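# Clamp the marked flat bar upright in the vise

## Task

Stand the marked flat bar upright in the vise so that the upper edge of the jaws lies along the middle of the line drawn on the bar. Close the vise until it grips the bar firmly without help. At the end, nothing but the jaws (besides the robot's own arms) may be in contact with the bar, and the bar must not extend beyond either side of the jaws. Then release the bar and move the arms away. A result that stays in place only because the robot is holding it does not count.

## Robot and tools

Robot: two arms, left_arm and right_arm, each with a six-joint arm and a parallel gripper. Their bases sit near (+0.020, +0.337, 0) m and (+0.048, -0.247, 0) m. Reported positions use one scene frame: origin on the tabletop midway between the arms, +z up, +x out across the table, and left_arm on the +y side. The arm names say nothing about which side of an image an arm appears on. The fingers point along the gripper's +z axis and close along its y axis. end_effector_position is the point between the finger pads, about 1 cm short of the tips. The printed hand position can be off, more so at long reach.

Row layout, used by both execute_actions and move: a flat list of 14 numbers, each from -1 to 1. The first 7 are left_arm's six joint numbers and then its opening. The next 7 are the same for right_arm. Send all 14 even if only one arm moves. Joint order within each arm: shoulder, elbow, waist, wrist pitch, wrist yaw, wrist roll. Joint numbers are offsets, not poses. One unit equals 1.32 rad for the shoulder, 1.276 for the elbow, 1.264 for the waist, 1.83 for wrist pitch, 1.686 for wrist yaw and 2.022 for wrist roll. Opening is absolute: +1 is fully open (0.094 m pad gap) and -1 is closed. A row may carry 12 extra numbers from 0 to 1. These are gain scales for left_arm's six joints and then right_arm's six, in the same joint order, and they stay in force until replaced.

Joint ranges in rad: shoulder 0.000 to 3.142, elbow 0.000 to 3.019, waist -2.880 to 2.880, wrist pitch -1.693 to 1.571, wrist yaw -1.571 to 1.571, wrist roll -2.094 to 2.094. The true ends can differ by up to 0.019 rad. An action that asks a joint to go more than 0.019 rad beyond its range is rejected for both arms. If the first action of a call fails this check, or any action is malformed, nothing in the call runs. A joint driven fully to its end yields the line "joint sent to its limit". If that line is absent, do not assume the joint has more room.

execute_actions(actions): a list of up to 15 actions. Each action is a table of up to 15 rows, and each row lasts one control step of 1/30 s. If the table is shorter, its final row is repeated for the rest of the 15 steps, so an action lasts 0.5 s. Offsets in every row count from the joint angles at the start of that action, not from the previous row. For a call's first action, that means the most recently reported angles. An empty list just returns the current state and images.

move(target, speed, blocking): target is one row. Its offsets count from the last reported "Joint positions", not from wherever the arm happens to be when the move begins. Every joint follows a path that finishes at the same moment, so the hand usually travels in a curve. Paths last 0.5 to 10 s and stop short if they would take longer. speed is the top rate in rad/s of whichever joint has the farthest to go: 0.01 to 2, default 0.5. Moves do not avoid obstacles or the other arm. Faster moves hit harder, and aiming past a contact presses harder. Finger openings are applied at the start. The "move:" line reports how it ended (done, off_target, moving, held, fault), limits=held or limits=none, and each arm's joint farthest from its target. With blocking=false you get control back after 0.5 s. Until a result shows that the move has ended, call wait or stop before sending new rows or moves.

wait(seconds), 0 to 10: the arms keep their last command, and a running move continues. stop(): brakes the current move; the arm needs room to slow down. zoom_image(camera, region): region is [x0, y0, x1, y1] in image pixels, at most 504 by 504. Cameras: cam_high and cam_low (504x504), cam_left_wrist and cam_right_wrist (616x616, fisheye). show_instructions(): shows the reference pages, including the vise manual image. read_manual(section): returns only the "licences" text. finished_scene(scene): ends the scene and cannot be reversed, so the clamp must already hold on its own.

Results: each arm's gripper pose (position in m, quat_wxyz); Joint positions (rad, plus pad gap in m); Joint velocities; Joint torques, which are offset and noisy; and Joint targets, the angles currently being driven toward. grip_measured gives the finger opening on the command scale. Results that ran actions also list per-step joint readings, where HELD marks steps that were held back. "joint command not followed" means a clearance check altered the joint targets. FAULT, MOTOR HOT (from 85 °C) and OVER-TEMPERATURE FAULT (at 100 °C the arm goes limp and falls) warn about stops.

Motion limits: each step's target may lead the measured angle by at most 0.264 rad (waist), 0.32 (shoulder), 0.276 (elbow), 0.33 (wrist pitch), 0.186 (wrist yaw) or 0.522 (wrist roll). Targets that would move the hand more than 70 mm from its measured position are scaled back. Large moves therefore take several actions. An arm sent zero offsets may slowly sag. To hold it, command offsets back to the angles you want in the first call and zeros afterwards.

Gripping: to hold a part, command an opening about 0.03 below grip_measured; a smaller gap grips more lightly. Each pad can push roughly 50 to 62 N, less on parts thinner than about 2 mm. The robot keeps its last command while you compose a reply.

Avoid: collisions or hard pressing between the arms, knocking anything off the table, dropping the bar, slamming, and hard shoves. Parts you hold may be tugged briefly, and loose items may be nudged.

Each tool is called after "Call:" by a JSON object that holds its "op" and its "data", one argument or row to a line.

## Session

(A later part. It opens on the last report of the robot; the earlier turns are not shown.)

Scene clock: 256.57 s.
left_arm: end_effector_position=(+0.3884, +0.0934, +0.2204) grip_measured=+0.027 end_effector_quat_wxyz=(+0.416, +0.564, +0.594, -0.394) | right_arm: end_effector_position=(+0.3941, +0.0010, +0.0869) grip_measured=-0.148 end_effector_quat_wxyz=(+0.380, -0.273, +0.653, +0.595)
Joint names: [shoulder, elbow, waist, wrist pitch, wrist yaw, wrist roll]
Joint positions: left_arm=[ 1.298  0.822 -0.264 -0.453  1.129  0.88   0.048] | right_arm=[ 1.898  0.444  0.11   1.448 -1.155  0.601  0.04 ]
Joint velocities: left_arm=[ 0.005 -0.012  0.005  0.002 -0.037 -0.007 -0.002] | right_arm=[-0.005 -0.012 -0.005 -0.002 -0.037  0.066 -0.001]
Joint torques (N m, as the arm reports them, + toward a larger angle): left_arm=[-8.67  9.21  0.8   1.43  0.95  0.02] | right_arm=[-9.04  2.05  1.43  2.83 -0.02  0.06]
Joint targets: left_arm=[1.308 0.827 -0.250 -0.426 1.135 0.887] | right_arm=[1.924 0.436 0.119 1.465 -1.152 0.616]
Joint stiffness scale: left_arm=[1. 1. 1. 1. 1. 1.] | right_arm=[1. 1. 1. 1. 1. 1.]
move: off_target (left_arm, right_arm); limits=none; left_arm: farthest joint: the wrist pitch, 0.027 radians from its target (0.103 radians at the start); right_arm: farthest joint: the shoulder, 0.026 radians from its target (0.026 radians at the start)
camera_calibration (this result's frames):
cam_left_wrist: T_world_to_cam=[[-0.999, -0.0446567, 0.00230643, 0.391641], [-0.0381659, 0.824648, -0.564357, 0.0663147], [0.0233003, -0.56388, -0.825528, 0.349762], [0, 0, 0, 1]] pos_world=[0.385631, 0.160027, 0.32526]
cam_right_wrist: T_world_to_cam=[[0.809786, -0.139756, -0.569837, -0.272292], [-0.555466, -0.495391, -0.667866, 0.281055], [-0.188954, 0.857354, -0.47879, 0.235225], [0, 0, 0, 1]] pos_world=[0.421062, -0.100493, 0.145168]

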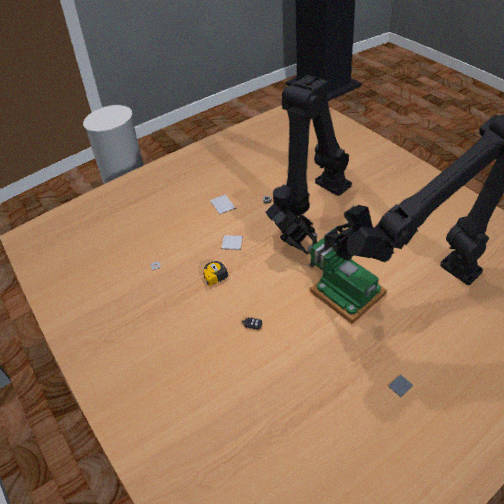

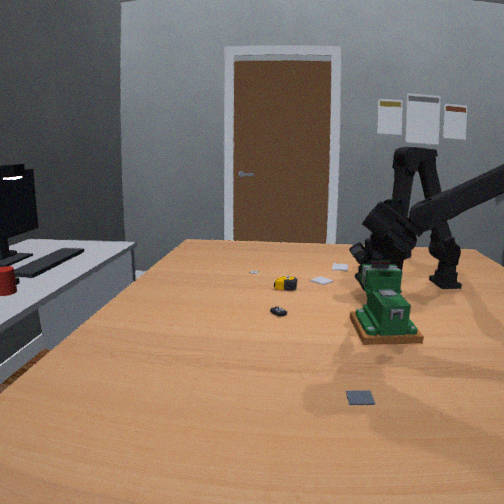

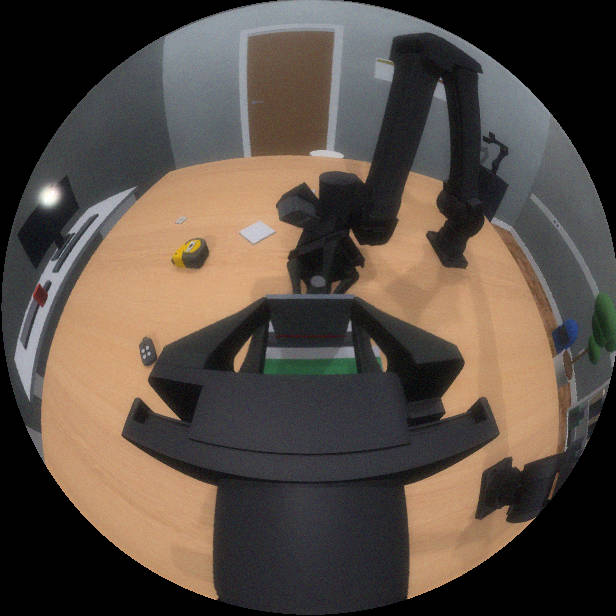

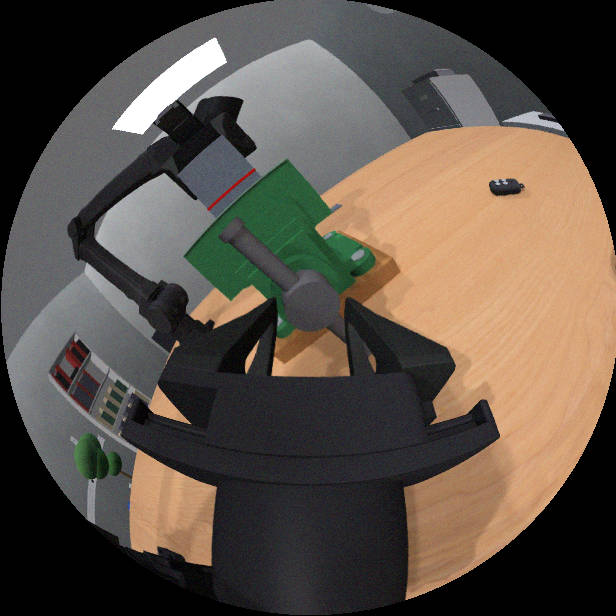

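Call:
{"op": "move", "data": {
  "target": [0.0175, -0.0078, 0.0142, 0.030, 0.0036, 0.0035, -0.01, 0.0197, -0.004, 0.0546, 0.0093, 0.0516, 0.0075, -0.149],
  "speed": 0.1
}}

Call:
{"op": "zoom_image", "data": {
  "camera": "cam_right_wrist",
  "region": [140, 90, 400, 350]
}}

Scene clock: 260.63 s.
left_arm: end_effector_position=(+0.3893, +0.0946, +0.2117) grip_measured=+0.027 end_effector_quat_wxyz=(+0.417, +0.563, +0.595, -0.393) | right_arm: end_effector_position=(+0.3953, +0.0139, +0.0867) grip_measured=-0.148 end_effector_quat_wxyz=(+0.391, -0.261, +0.658, +0.588)
Joint names: [shoulder, elbow, waist, wrist pitch, wrist yaw, wrist roll]
Joint positions: left_arm=[ 1.311  0.808 -0.261 -0.425  1.129  0.88   0.048] | right_arm=[ 1.898  0.442  0.156  1.451 -1.073  0.602  0.04 ]
Joint velocities: left_arm=[ 0.005 -0.002 -0.015 -0.007 -0.051 -0.066 -0.   ] | right_arm=[-0.005  0.002 -0.005 -0.007 -0.051 -0.007 -0.001]
Joint torques (N m, as the arm reports them, + toward a larger angle): left_arm=[-8.83  8.94  0.49  1.58  1.04  0.03] | right_arm=[-9.03  2.51  2.89  2.76  0.1   0.05]
Joint targets: left_arm=[1.321 0.812 -0.247 -0.398 1.135 0.887] | right_arm=[1.924 0.439 0.179 1.465 -1.068 0.616]
Joint stiffness scale: left_arm=[1. 1. 1. 1. 1. 1.] | right_arm=[1. 1. 1. 1. 1. 1.]
move: off_target (left_arm, right_arm); limits=none; left_arm: farthest joint: the wrist pitch, 0.027 radians from its target (0.055 radians at the start); right_arm: farthest joint: the shoulder, 0.026 radians from its target (0.026 radians at the start)
camera_calibration (this result's frames):
cam_left_wrist: T_world_to_cam=[[-0.998842, -0.048086, 0.00157055, 0.393018], [-0.0405766, 0.824419, -0.564524, 0.0614347], [0.0258509, -0.563934, -0.825415, 0.342309], [0, 0, 0, 1]] pos_world=[0.386207, 0.16129, 0.316611]
cam_right_wrist: T_world_to_cam=[[0.803829, -0.169166, -0.570299, -0.268779], [-0.573474, -0.475128, -0.667368, 0.294826], [-0.158069, 0.863502, -0.478934, 0.211974], [0, 0, 0, 1]] pos_world=[0.418634, -0.0884282, 0.144994]

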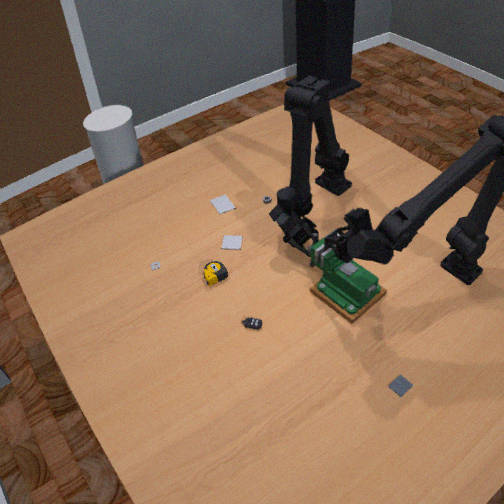

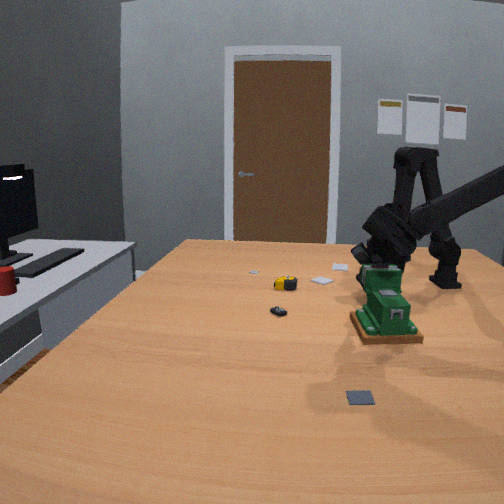

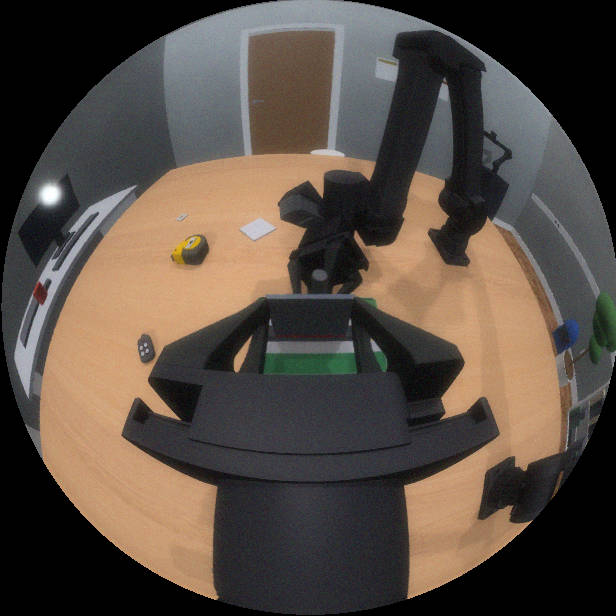

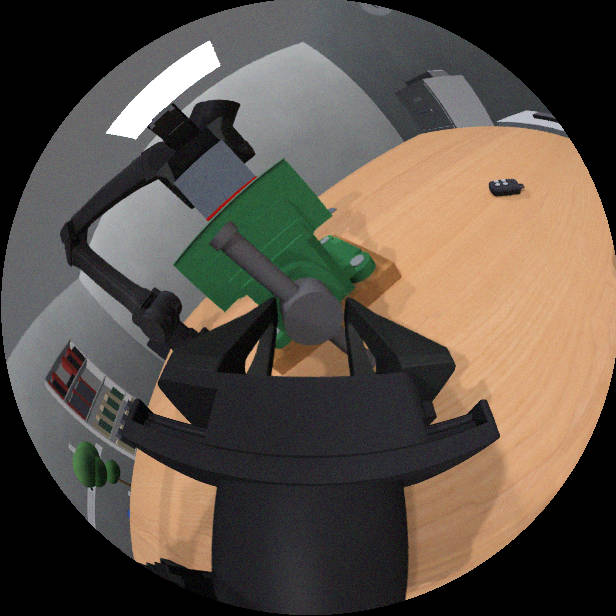

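Region (140, 90, 400, 350) of cam_right_wrist's 616x616 image, scaled by 1.938, with more detail than that image has.

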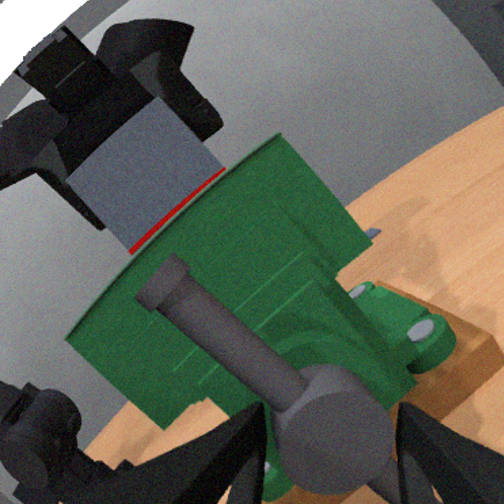

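Call:
{"op": "move", "data": {
  "target": [0.0076, 0.003, 0.011, 0.0148, 0.0036, 0.0035, -0.01, 0.0197, -0.002, 0.0, 0.0077, 0.003, -0.16, -0.149],
  "speed": 0.5
}}

Call:
{"op": "move", "data": {
  "target": [0.0076, 0.003, 0.011, 0.0148, 0.0036, 0.0035, -0.01, 0.0197, -0.002, 0.02, 0.0077, 0.003, -0.008, -0.149],
  "speed": 0.05
}}

Scene clock: 265.93 s.
left_arm: end_effector_position=(+0.3880, +0.0949, +0.2100) grip_measured=+0.027 end_effector_quat_wxyz=(+0.416, +0.562, +0.596, -0.394) | right_arm: end_effector_position=(+0.3963, +0.0135, +0.0870) grip_measured=-0.148 end_effector_quat_wxyz=(+0.478, -0.357, +0.611, +0.521)
Joint names: [shoulder, elbow, waist, wrist pitch, wrist yaw, wrist roll]
Joint positions: left_arm=[ 1.311  0.804 -0.261 -0.425  1.129  0.88   0.048] | right_arm=[ 1.898  0.442  0.155  1.453 -1.068  0.297  0.04 ]
Joint velocities: left_arm=[-0.015  0.017 -0.005 -0.002  0.051 -0.037 -0.   ] | right_arm=[-0.005 -0.002  0.005  0.002  0.022 -0.11  -0.   ]
Joint torques (N m, as the arm reports them, + toward a larger angle): left_arm=[-8.13  9.03  1.06  1.4   0.99 -0.03] | right_arm=[-9.04  2.48  0.71  2.63 -0.1  -0.31]
Joint targets: left_arm=[1.321 0.812 -0.247 -0.398 1.135 0.887] | right_arm=[1.924 0.439 0.155 1.465 -1.068 0.278]
Joint stiffness scale: left_arm=[1. 1. 1. 1. 1. 1.] | right_arm=[1. 1. 1. 1. 1. 1.]
move: off_target (left_arm, right_arm); limits=none; left_arm: farthest joint: the wrist pitch, 0.027 radians from its target (0.027 radians at the start); right_arm: farthest joint: the shoulder, 0.026 radians from its target (0.026 radians at the start)
camera_calibration (this result's frames):
cam_left_wrist: T_world_to_cam=[[-0.998827, -0.0480893, 0.00561789, 0.390939], [-0.042887, 0.824933, -0.563601, 0.0608098], [0.0224688, -0.563181, -0.826028, 0.342404], [0, 0, 0, 1]] pos_world=[0.385395, 0.161471, 0.314911]
cam_right_wrist: T_world_to_cam=[[0.933669, -0.201234, -0.296254, -0.344395], [-0.358127, -0.518895, -0.776204, 0.220114], [0.00247383, 0.830815, -0.556543, 0.156226], [0, 0, 0, 1]] pos_world=[0.399994, -0.084883, 0.155771]

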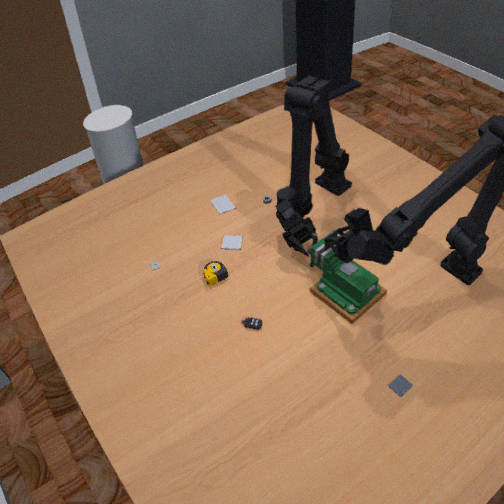

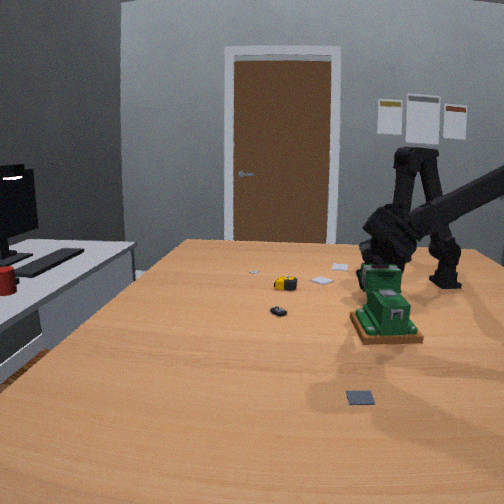

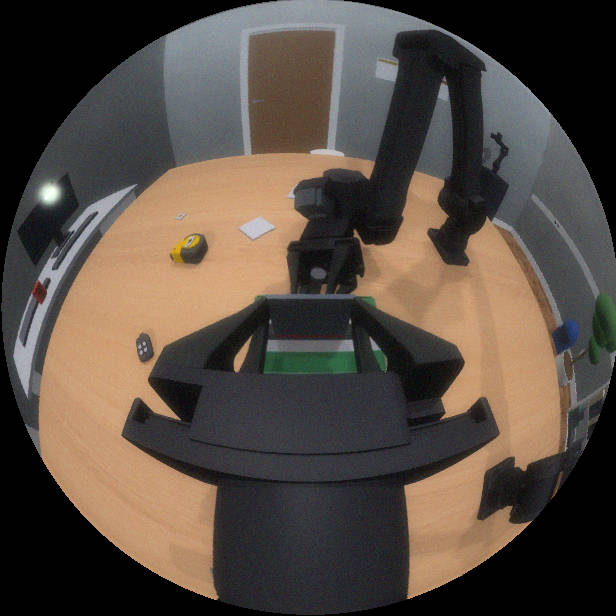

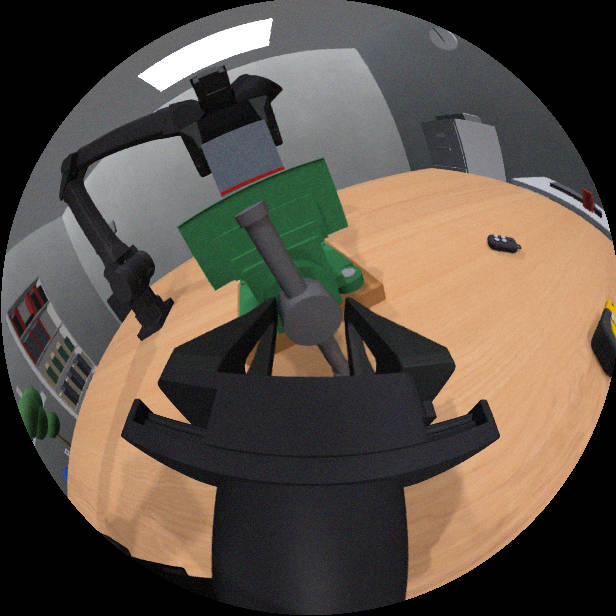

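Scene clock: 266.70 s.
left_arm: end_effector_position=(+0.3870, +0.0951, +0.2085) grip_measured=+0.027 end_effector_quat_wxyz=(+0.415, +0.562, +0.597, -0.395) | right_arm: end_effector_position=(+0.3965, +0.0136, +0.0871) grip_measured=-0.148 end_effector_quat_wxyz=(+0.478, -0.356, +0.611, +0.520)
Joint names: [shoulder, elbow, waist, wrist pitch, wrist yaw, wrist roll]
Joint positions: left_arm=[ 1.311  0.8   -0.261 -0.425  1.129  0.88   0.048] | right_arm=[ 1.898  0.442  0.155  1.453 -1.066  0.297  0.04 ]
Joint velocities: left_arm=[-0.005 -0.007 -0.005  0.002 -0.051 -0.022  0.   ] | right_arm=[-0.015 -0.007 -0.015  0.007 -0.022  0.037  0.001]
Joint torques (N m, as the arm reports them, + toward a larger angle): left_arm=[-8.4   9.1   1.13  1.72  0.99  0.  ] | right_arm=[-9.04  2.47  3.05  2.7   0.04 -0.26]
Joint targets: left_arm=[1.321 0.808 -0.247 -0.398 1.135 0.887] | right_arm=[1.924 0.439 0.180 1.467 -1.063 0.281]
Joint stiffness scale: left_arm=[1. 1. 1. 1. 1. 1.] | right_arm=[1. 1. 1. 1. 1. 1.]
move: off_target (left_arm, right_arm); limits=none; left_arm: farthest joint: the wrist pitch, 0.027 radians from its target (0.027 radians at the start); right_arm: farthest joint: the shoulder, 0.026 radians from its target (0.026 radians at the start)
camera_calibration (this result's frames):
cam_left_wrist: T_world_to_cam=[[-0.998803, -0.0480947, 0.00892929, 0.389238], [-0.0447745, 0.825353, -0.562838, 0.060295], [0.0196997, -0.562564, -0.826519, 0.342476], [0, 0, 0, 1]] pos_world=[0.384725, 0.16162, 0.313523]
cam_right_wrist: T_world_to_cam=[[0.933547, -0.202271, -0.295932, -0.344475], [-0.358436, -0.518404, -0.77639, 0.220388], [0.003629, 0.830869, -0.556456, 0.155728], [0, 0, 0, 1]] pos_world=[0.400013, -0.0848169, 0.155822]

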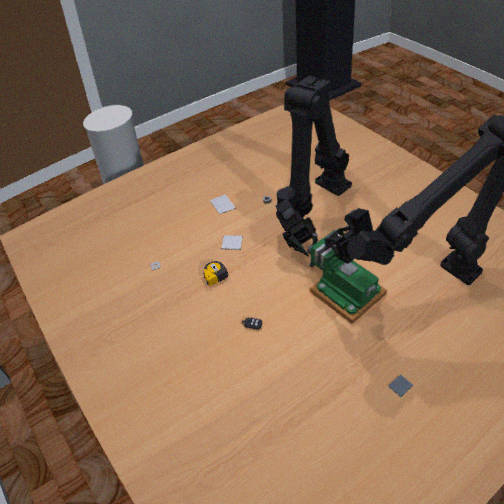

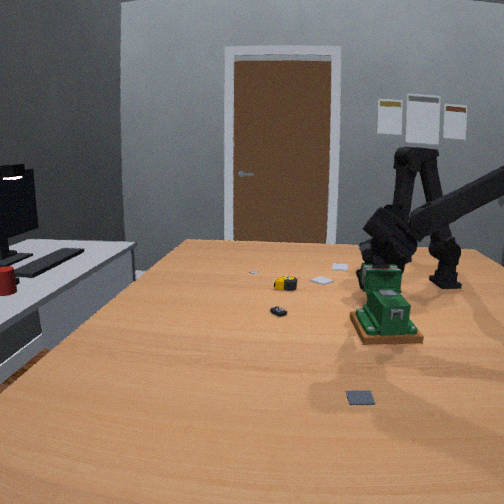

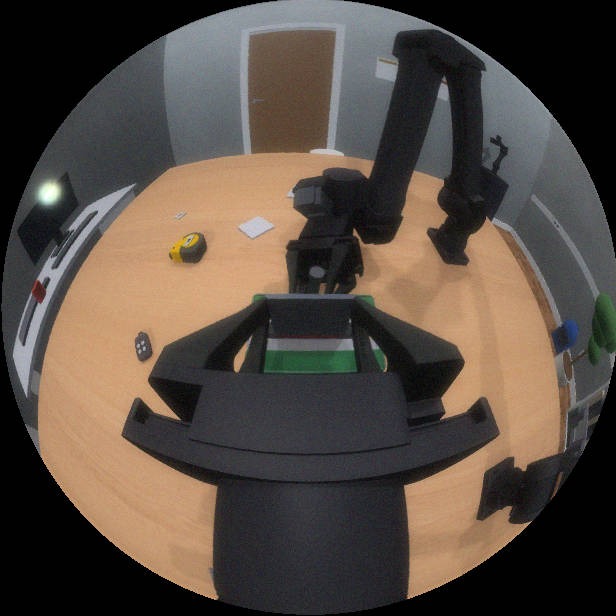

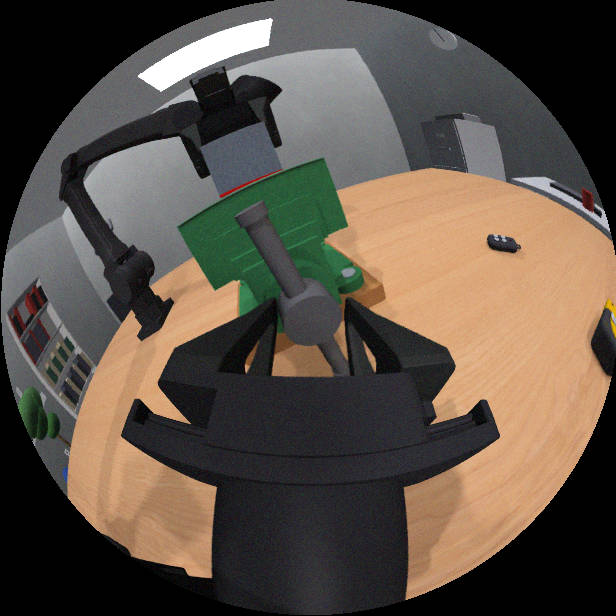

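Call:
{"op": "zoom_image", "data": {
  "camera": "cam_right_wrist",
  "region": [220, 230, 400, 390]
}}

Call:
{"op": "zoom_image", "data": {
  "camera": "cam_left_wrist",
  "region": [240, 200, 400, 320]
}}

Call:
{"op": "zoom_image", "data": {
  "camera": "cam_high",
  "region": [250, 190, 400, 320]
}}

Region (220, 230, 400, 390) of cam_right_wrist's 616x616 image, scaled by 2.800, with more detail than that image has.

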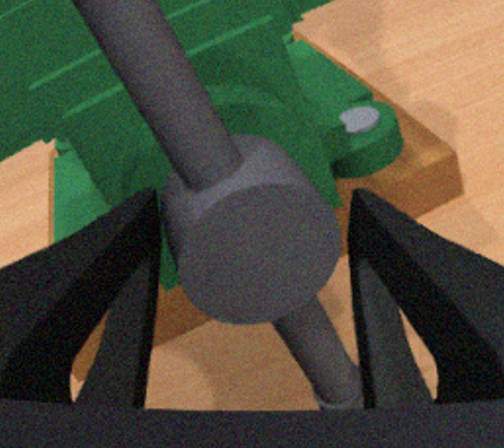

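Region (240, 200, 400, 320) of cam_left_wrist's 616x616 image, scaled by 3.150, with more detail than that image has; it fills the top 378 rows of this view, and the rest is white.

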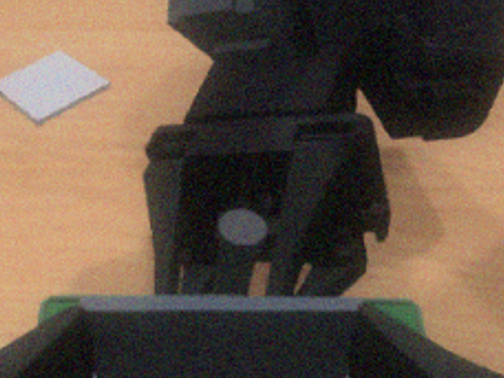

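Region (250, 190, 400, 320) of cam_high's 504x504 image, scaled by 3.360, with more detail than that image has; it fills the top 437 rows of this view, and the rest is white.

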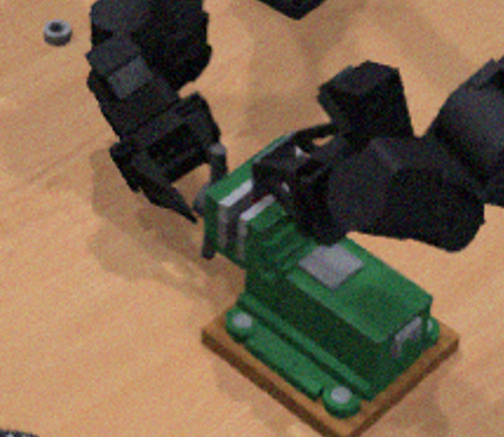

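Call:
{"op": "execute_actions", "data": {
  "actions": [
    [[0,0.016,0,0.003,0,0,-0.01, 0.018,0.004,-0.006,0,-0.006,0,-0.149],[0,0.016,0,0.003,0,0,-0.01, 0.020,0.012,-0.010,-0.008,-0.018,0,-0.149],[0,0.016,0,0.003,0,0,-0.01, 0.022,0.021,-0.013,-0.013,-0.034,0,-0.149],[0,0.016,0,0.003,0,0,-0.01, 0.024,0.030,-0.016,-0.017,-0.050,0,-0.149],[0,0.016,0,0.003,0,0,-0.01, 0.026,0.039,-0.019,-0.021,-0.066,0,-0.149],[0,0.016,0,0.003,0,0,-0.01, 0.028,0.048,-0.023,-0.025,-0.082,0,-0.149],[0,0.016,0,0.003,0,0,-0.01, 0.030,0.057,-0.026,-0.030,-0.098,0,-0.149],[0,0.016,0,0.003,0,0,-0.01, 0.032,0.066,-0.029,-0.034,-0.114,0,-0.149],[0,0.016,0,0.003,0,0,-0.01, 0.034,0.074,-0.033,-0.038,-0.129,0,-0.149],[0,0.016,0,0.003,0,0,-0.01, 0.035,0.080,-0.035,-0.041,-0.140,0,-0.149],[0,0.016,0,0.003,0,0,-0.01, 0.0356,0.0839,-0.0364,-0.0426,-0.1453,0,-0.149]]
  ]
}}

Call:
{"op": "wait", "data": {
  "seconds": 0.4
}}

Scene clock: 294.03 s.
left_arm: end_effector_position=(+0.3870, +0.0951, +0.2085) grip_measured=+0.027 end_effector_quat_wxyz=(+0.415, +0.562, +0.597, -0.395) | right_arm: end_effector_position=(+0.3970, +0.0145, +0.0876) grip_measured=-0.148 end_effector_quat_wxyz=(+0.423, -0.417, +0.571, +0.566)
Joint names: [shoulder, elbow, waist, wrist pitch, wrist yaw, wrist roll]
Joint positions: left_arm=[ 1.311  0.8   -0.261 -0.425  1.129  0.88   0.048] | right_arm=[ 1.919  0.532  0.119  1.385 -1.308  0.297  0.04 ]
Joint velocities: left_arm=[ 0.015 -0.012 -0.005  0.007  0.022  0.081  0.001] | right_arm=[-0.005 -0.002 -0.015 -0.007 -0.022 -0.066  0.001]
Joint torques (N m, as the arm reports them, + toward a larger angle): left_arm=[-9.36  9.97 -0.23  0.65  0.72 -0.06] | right_arm=[-9.75  4.78 -0.52  1.55 -0.23 -0.08]
Joint targets: left_arm=[1.311 0.821 -0.261 -0.419 1.129 0.880] | right_arm=[1.945 0.549 0.109 1.375 -1.311 0.297]
Joint stiffness scale: left_arm=[1. 1. 1. 1. 1. 1.] | right_arm=[1. 1. 1. 1. 1. 1.]
Step readings (joint positions):
0: left_arm=[1.311 0.800 -0.261 -0.425 1.129 0.880] | right_arm=[1.898 0.442 0.155 1.453 -1.066 0.297]
1: left_arm=[1.311 0.800 -0.261 -0.425 1.129 0.880] | right_arm=[1.898 0.442 0.154 1.453 -1.068 0.297]
2: left_arm=[1.311 0.800 -0.261 -0.425 1.129 0.880] | right_arm=[1.898 0.442 0.153 1.452 -1.080 0.297]
4: left_arm=[1.311 0.800 -0.261 -0.425 1.129 0.880] | right_arm=[1.898 0.448 0.148 1.444 -1.116 0.297]
8: left_arm=[1.311 0.800 -0.261 -0.425 1.129 0.880] | right_arm=[1.908 0.489 0.128 1.414 -1.230 0.297]
15: Joint positions above
camera_calibration (this result's frames):
cam_left_wrist: T_world_to_cam=[[-0.998793, -0.0483235, 0.00884821, 0.389315], [-0.0449238, 0.825512, -0.562594, 0.0602454], [0.0198822, -0.562312, -0.826686, 0.342387], [0, 0, 0, 1]] pos_world=[0.384744, 0.161608, 0.313495]
cam_right_wrist: T_world_to_cam=[[0.955747, -0.00738891, -0.294098, -0.356401], [-0.243766, -0.57956, -0.777617, 0.176899], [-0.164702, 0.814896, -0.555713, 0.222202], [0, 0, 0, 1]] pos_world=[0.420348, -0.0811813, 0.156223]

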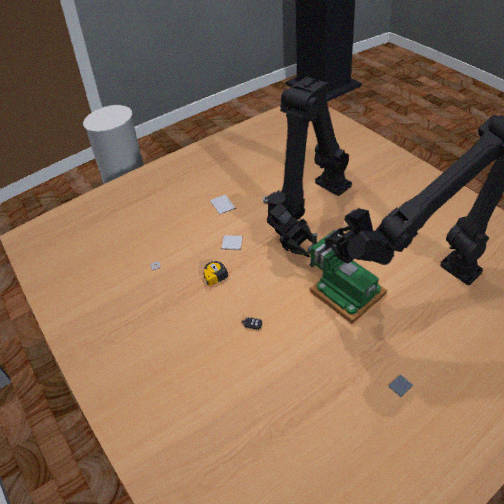

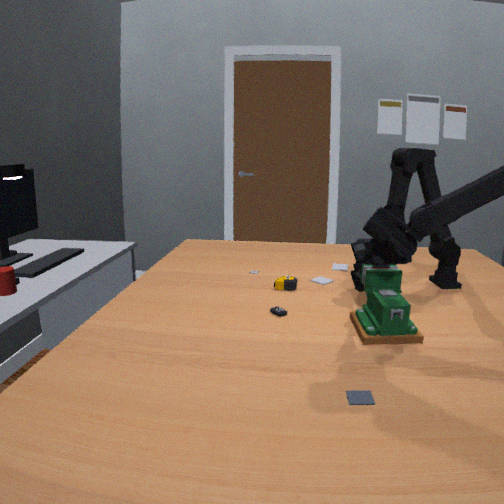

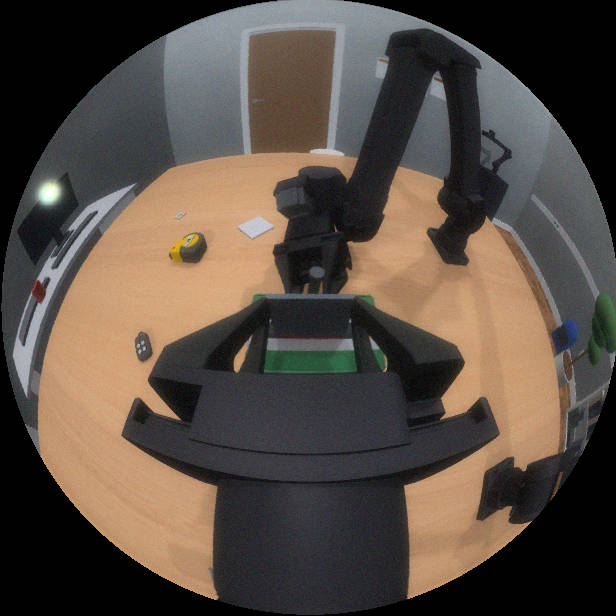

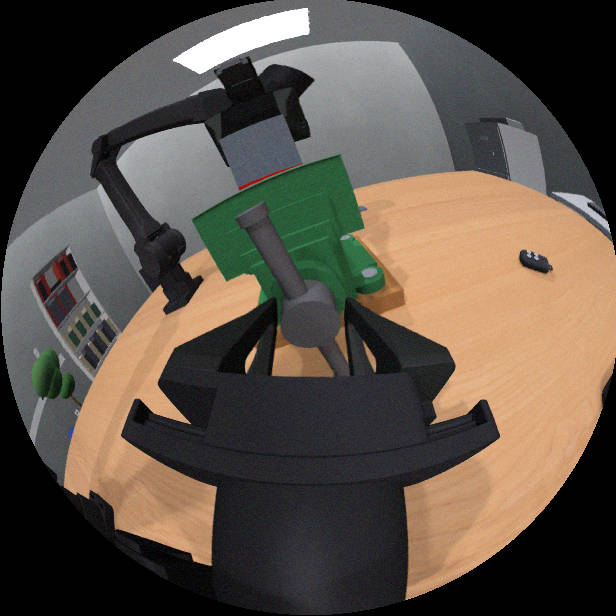

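Scene clock: 294.43 s.
left_arm: end_effector_position=(+0.3870, +0.0951, +0.2085) grip_measured=+0.027 end_effector_quat_wxyz=(+0.415, +0.562, +0.597, -0.395) | right_arm: end_effector_position=(+0.3968, +0.0145, +0.0875) grip_measured=-0.148 end_effector_quat_wxyz=(+0.423, -0.417, +0.571, +0.567)
Joint names: [shoulder, elbow, waist, wrist pitch, wrist yaw, wrist roll]
Joint positions: left_arm=[ 1.311  0.8   -0.261 -0.425  1.129  0.88   0.048] | right_arm=[ 1.919  0.532  0.119  1.385 -1.309  0.297  0.04 ]
Joint velocities: left_arm=[-0.015 -0.012 -0.005 -0.007  0.051  0.007 -0.   ] | right_arm=[-0.005 -0.012 -0.005 -0.012 -0.007 -0.051 -0.001]
Joint torques (N m, as the arm reports them, + toward a larger angle): left_arm=[-9.45 10.21  0.6   0.8   0.69 -0.08] | right_arm=[-9.96  4.86 -0.29  1.5  -0.21 -0.08]
Joint targets: left_arm=[1.311 0.821 -0.261 -0.419 1.129 0.880] | right_arm=[1.945 0.549 0.109 1.375 -1.311 0.297]
Joint stiffness scale: left_arm=[1. 1. 1. 1. 1. 1.] | right_arm=[1. 1. 1. 1. 1. 1.]
wait: 0.40 s; at rest by 0.17 s
camera_calibration (this result's frames):
cam_left_wrist: T_world_to_cam=[[-0.998793, -0.0483235, 0.00884821, 0.389315], [-0.0449238, 0.825512, -0.562594, 0.0602454], [0.0198822, -0.562312, -0.826686, 0.342387], [0, 0, 0, 1]] pos_world=[0.384744, 0.161608, 0.313495]
cam_right_wrist: T_world_to_cam=[[0.955537, -0.00635097, -0.294803, -0.35611], [-0.243677, -0.579986, -0.777328, 0.176727], [-0.166045, 0.814602, -0.555745, 0.222658], [0, 0, 0, 1]] pos_world=[0.420311, -0.0811396, 0.156134]

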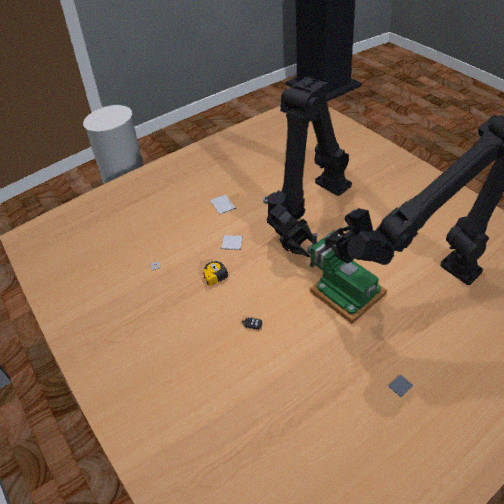

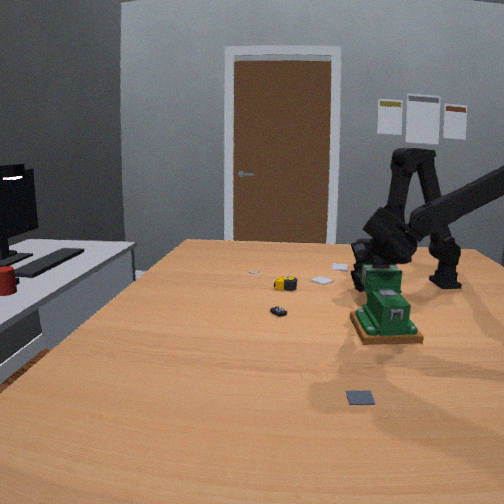

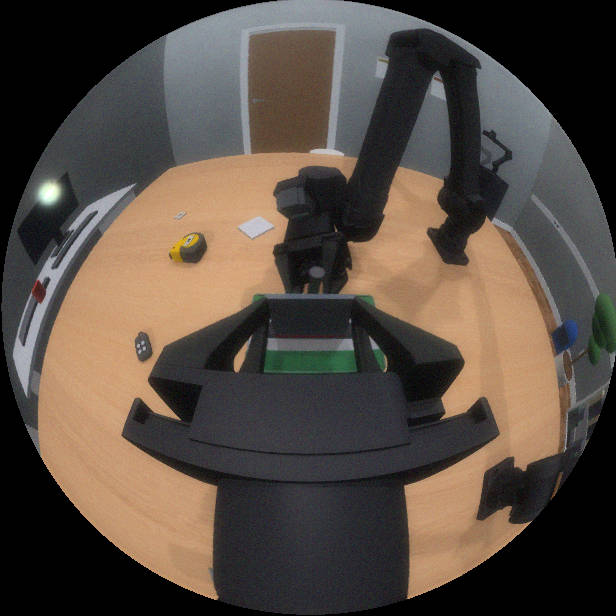

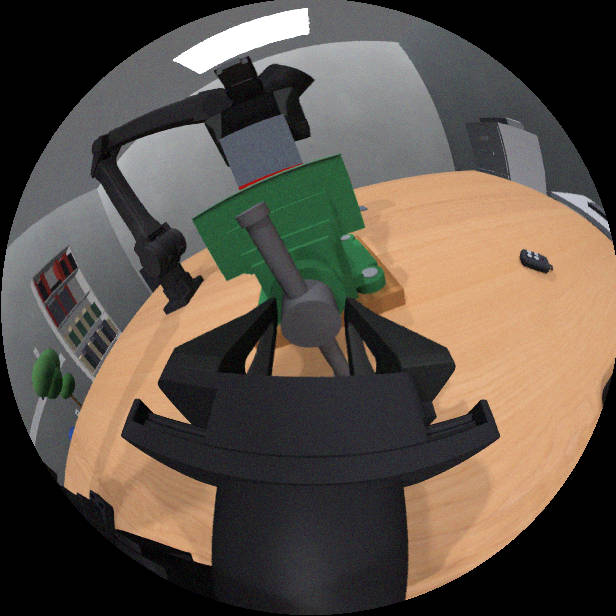

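Call:
{"op": "move", "data": {
  "target": [0, 0.028, 0, 0.003, 0, 0, -0.01, 0.012, 0.010, 0, -0.003, 0, 0.89, -0.149],
  "speed": 1.2
}}

Scene clock: 299.07 s.
left_arm: end_effector_position=(+0.3862, +0.0953, +0.2074) grip_measured=+0.027 end_effector_quat_wxyz=(+0.414, +0.561, +0.598, -0.395) | right_arm: end_effector_position=(+0.3967, +0.0140, +0.0874) grip_measured=-0.148 end_effector_quat_wxyz=(-0.164, +0.169, +0.687, +0.688)
Joint names: [shoulder, elbow, waist, wrist pitch, wrist yaw, wrist roll]
Joint positions: left_arm=[ 1.311  0.798 -0.261 -0.425  1.129  0.88   0.048] | right_arm=[ 1.919  0.532  0.117  1.384 -1.312  2.045  0.04 ]
Joint velocities: left_arm=[-0.005 -0.002 -0.005  0.017 -0.051 -0.037  0.   ] | right_arm=[-0.005 -0.007 -0.005  0.002  0.007 -0.022  0.   ]
Joint torques (N m, as the arm reports them, + toward a larger angle): left_arm=[-9.39 11.25 -0.41  0.79  0.72 -0.03] | right_arm=[-10.94   4.51   0.81   1.73   0.02   0.25]
Joint targets: left_arm=[1.311 0.836 -0.261 -0.419 1.129 0.880] | right_arm=[1.935 0.545 0.119 1.379 -1.309 2.079]
Joint stiffness scale: left_arm=[1. 1. 1. 1. 1. 1.] | right_arm=[1. 1. 1. 1. 1. 1.]
joint sent to its limit (right arm) — the command would take the wrist roll past its upper limit, so that joint was sent only as far as its limit.
move: off_target (left_arm, right_arm); limits=none; left_arm: farthest joint: the elbow, 0.038 radians from its target (0.035 radians at the start); right_arm: farthest joint: the wrist roll, 0.052 radians from its target (1.799 radians at the start)
camera_calibration (this result's frames):
cam_left_wrist: T_world_to_cam=[[-0.998766, -0.0483294, 0.0114235, 0.387993], [-0.0463894, 0.825838, -0.561996, 0.0598426], [0.017727, -0.561832, -0.827061, 0.342439], [0, 0, 0, 1]] pos_world=[0.38422, 0.161725, 0.312417]
cam_right_wrist: T_world_to_cam=[[-0.458848, 0.00544074, -0.888498, 0.256745], [-0.727697, -0.576079, 0.372277, 0.267804], [-0.509819, 0.817376, 0.268292, 0.287336], [0, 0, 0, 1]] pos_world=[0.459177, -0.0819818, 0.0513304]

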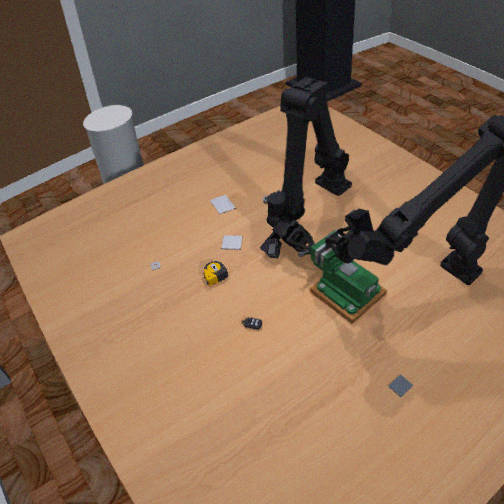

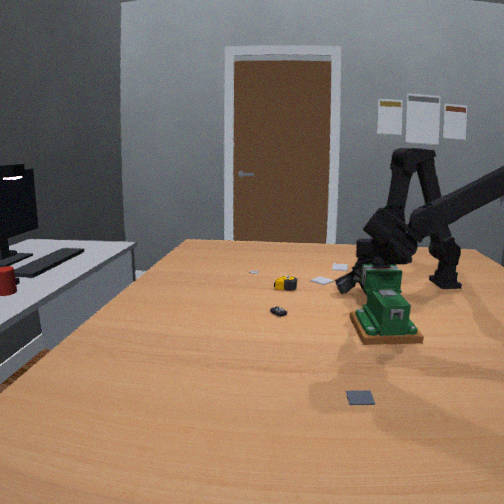

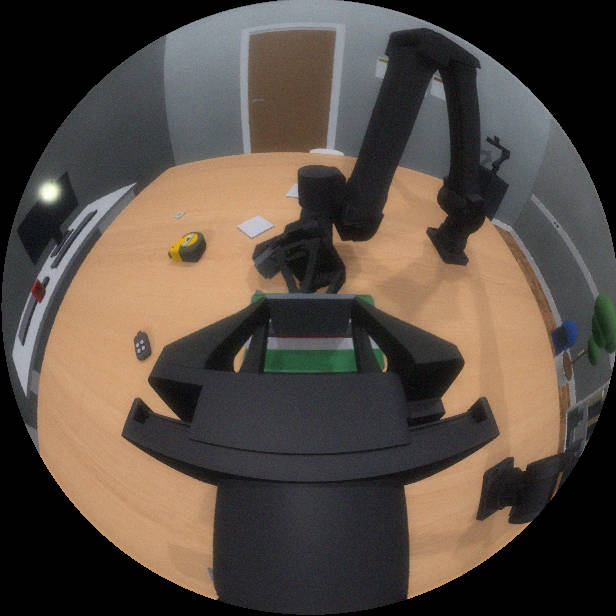

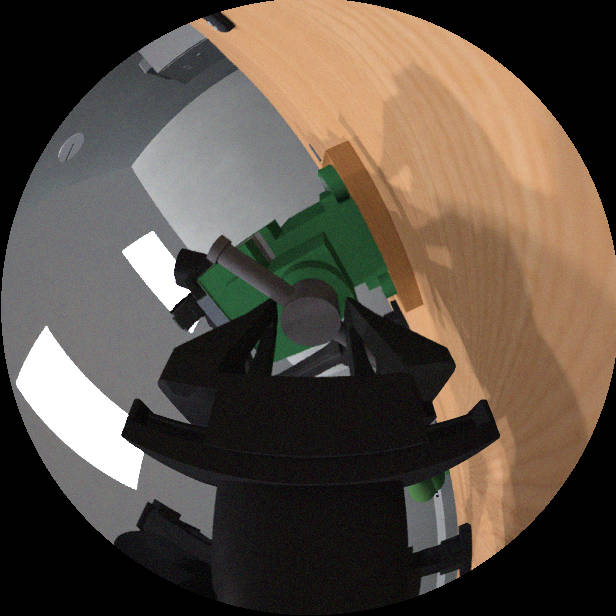

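Call:
{"op": "move", "data": {
  "target": [0, 0.044, 0, 0.003, 0, 0, -0.01, 0.012, 0.010, -0.0435, -0.003, -0.039, -0.99, -0.149],
  "speed": 1.5
}}

Scene clock: 306.20 s.
left_arm: end_effector_position=(+0.3874, +0.0951, +0.2089) grip_measured=+0.027 end_effector_quat_wxyz=(+0.415, +0.562, +0.597, -0.394) | right_arm: end_effector_position=(+0.3970, -0.0015, +0.0874) grip_measured=-0.148 end_effector_quat_wxyz=(+0.481, -0.487, +0.512, +0.518)
Joint names: [shoulder, elbow, waist, wrist pitch, wrist yaw, wrist roll]
Joint positions: left_arm=[ 1.311  0.801 -0.261 -0.425  1.128  0.88   0.048] | right_arm=[ 1.919  0.532  0.073  1.384 -1.375  0.059  0.04 ]
Joint velocities: left_arm=[ 0.005 -0.012 -0.005 -0.002 -0.022 -0.081 -0.001] | right_arm=[ 0.005 -0.007 -0.005 -0.002 -0.095  0.007 -0.   ]
Joint torques (N m, as the arm reports them, + toward a larger angle): left_arm=[-8.58 12.21  0.2   0.96  0.73 -0.03] | right_arm=[-10.85   4.41  -0.41   1.59  -0.21  -0.23]
Joint targets: left_arm=[1.311 0.854 -0.261 -0.419 1.129 0.880] | right_arm=[1.935 0.545 0.062 1.378 -1.378 0.043]
Joint stiffness scale: left_arm=[1. 1. 1. 1. 1. 1.] | right_arm=[1. 1. 1. 1. 1. 1.]
move: off_target (left_arm); limits=none; left_arm: farthest joint: the elbow, 0.053 radians from its target (0.056 radians at the start); right_arm: farthest joint: the shoulder, 0.016 radians from its target (0.016 radians at the start)
camera_calibration (this result's frames):
cam_left_wrist: T_world_to_cam=[[-0.998791, -0.0485502, 0.00766341, 0.389958], [-0.0444449, 0.82553, -0.562605, 0.0603681], [0.0209882, -0.562266, -0.82669, 0.342274], [0, 0, 0, 1]] pos_world=[0.384986, 0.161546, 0.31393]
cam_right_wrist: T_world_to_cam=[[0.997982, 0.0139225, -0.0619443, -0.393577], [-0.0422427, -0.582756, -0.811549, 0.0904589], [-0.0473972, 0.812528, -0.580992, 0.190798], [0, 0, 0, 1]] pos_world=[0.405648, -0.0968333, 0.159884]

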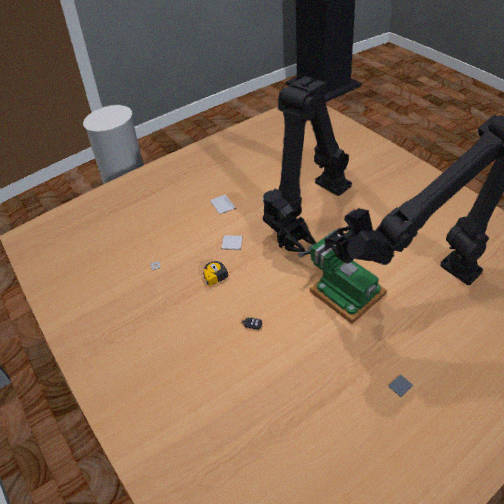

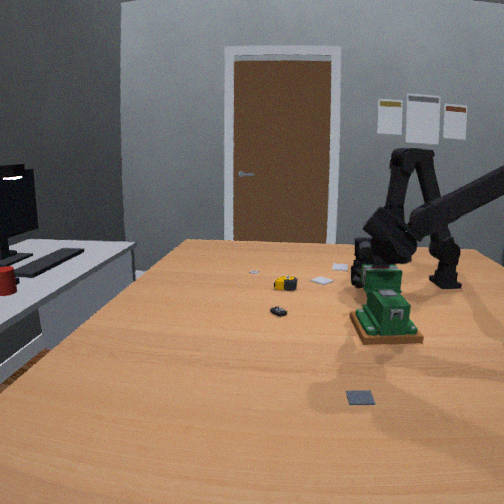

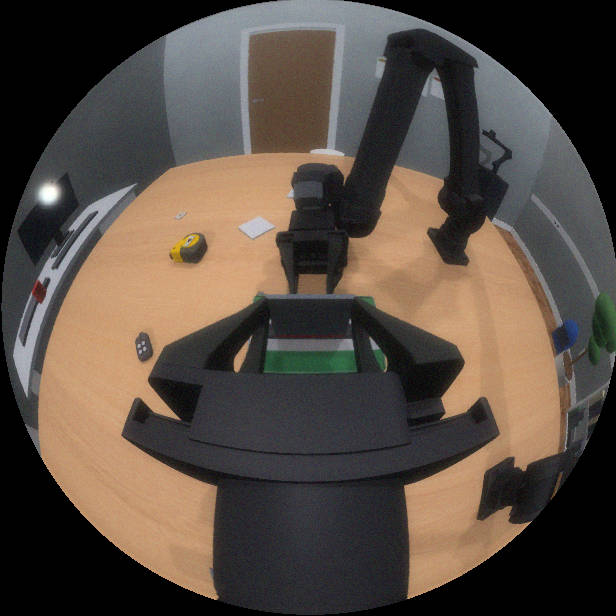

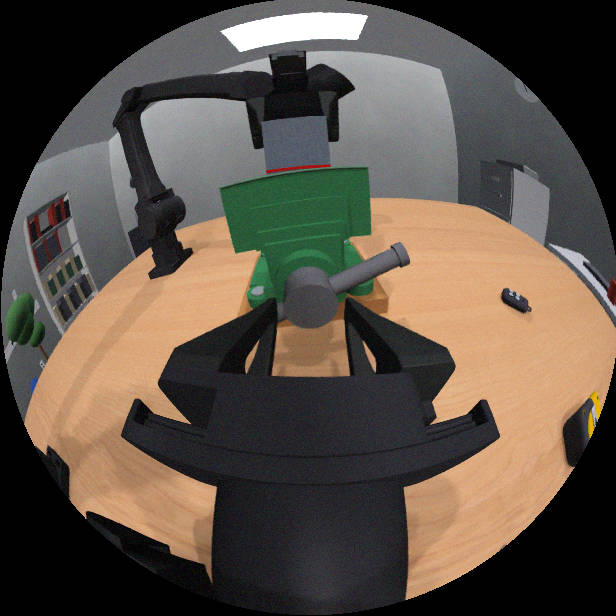

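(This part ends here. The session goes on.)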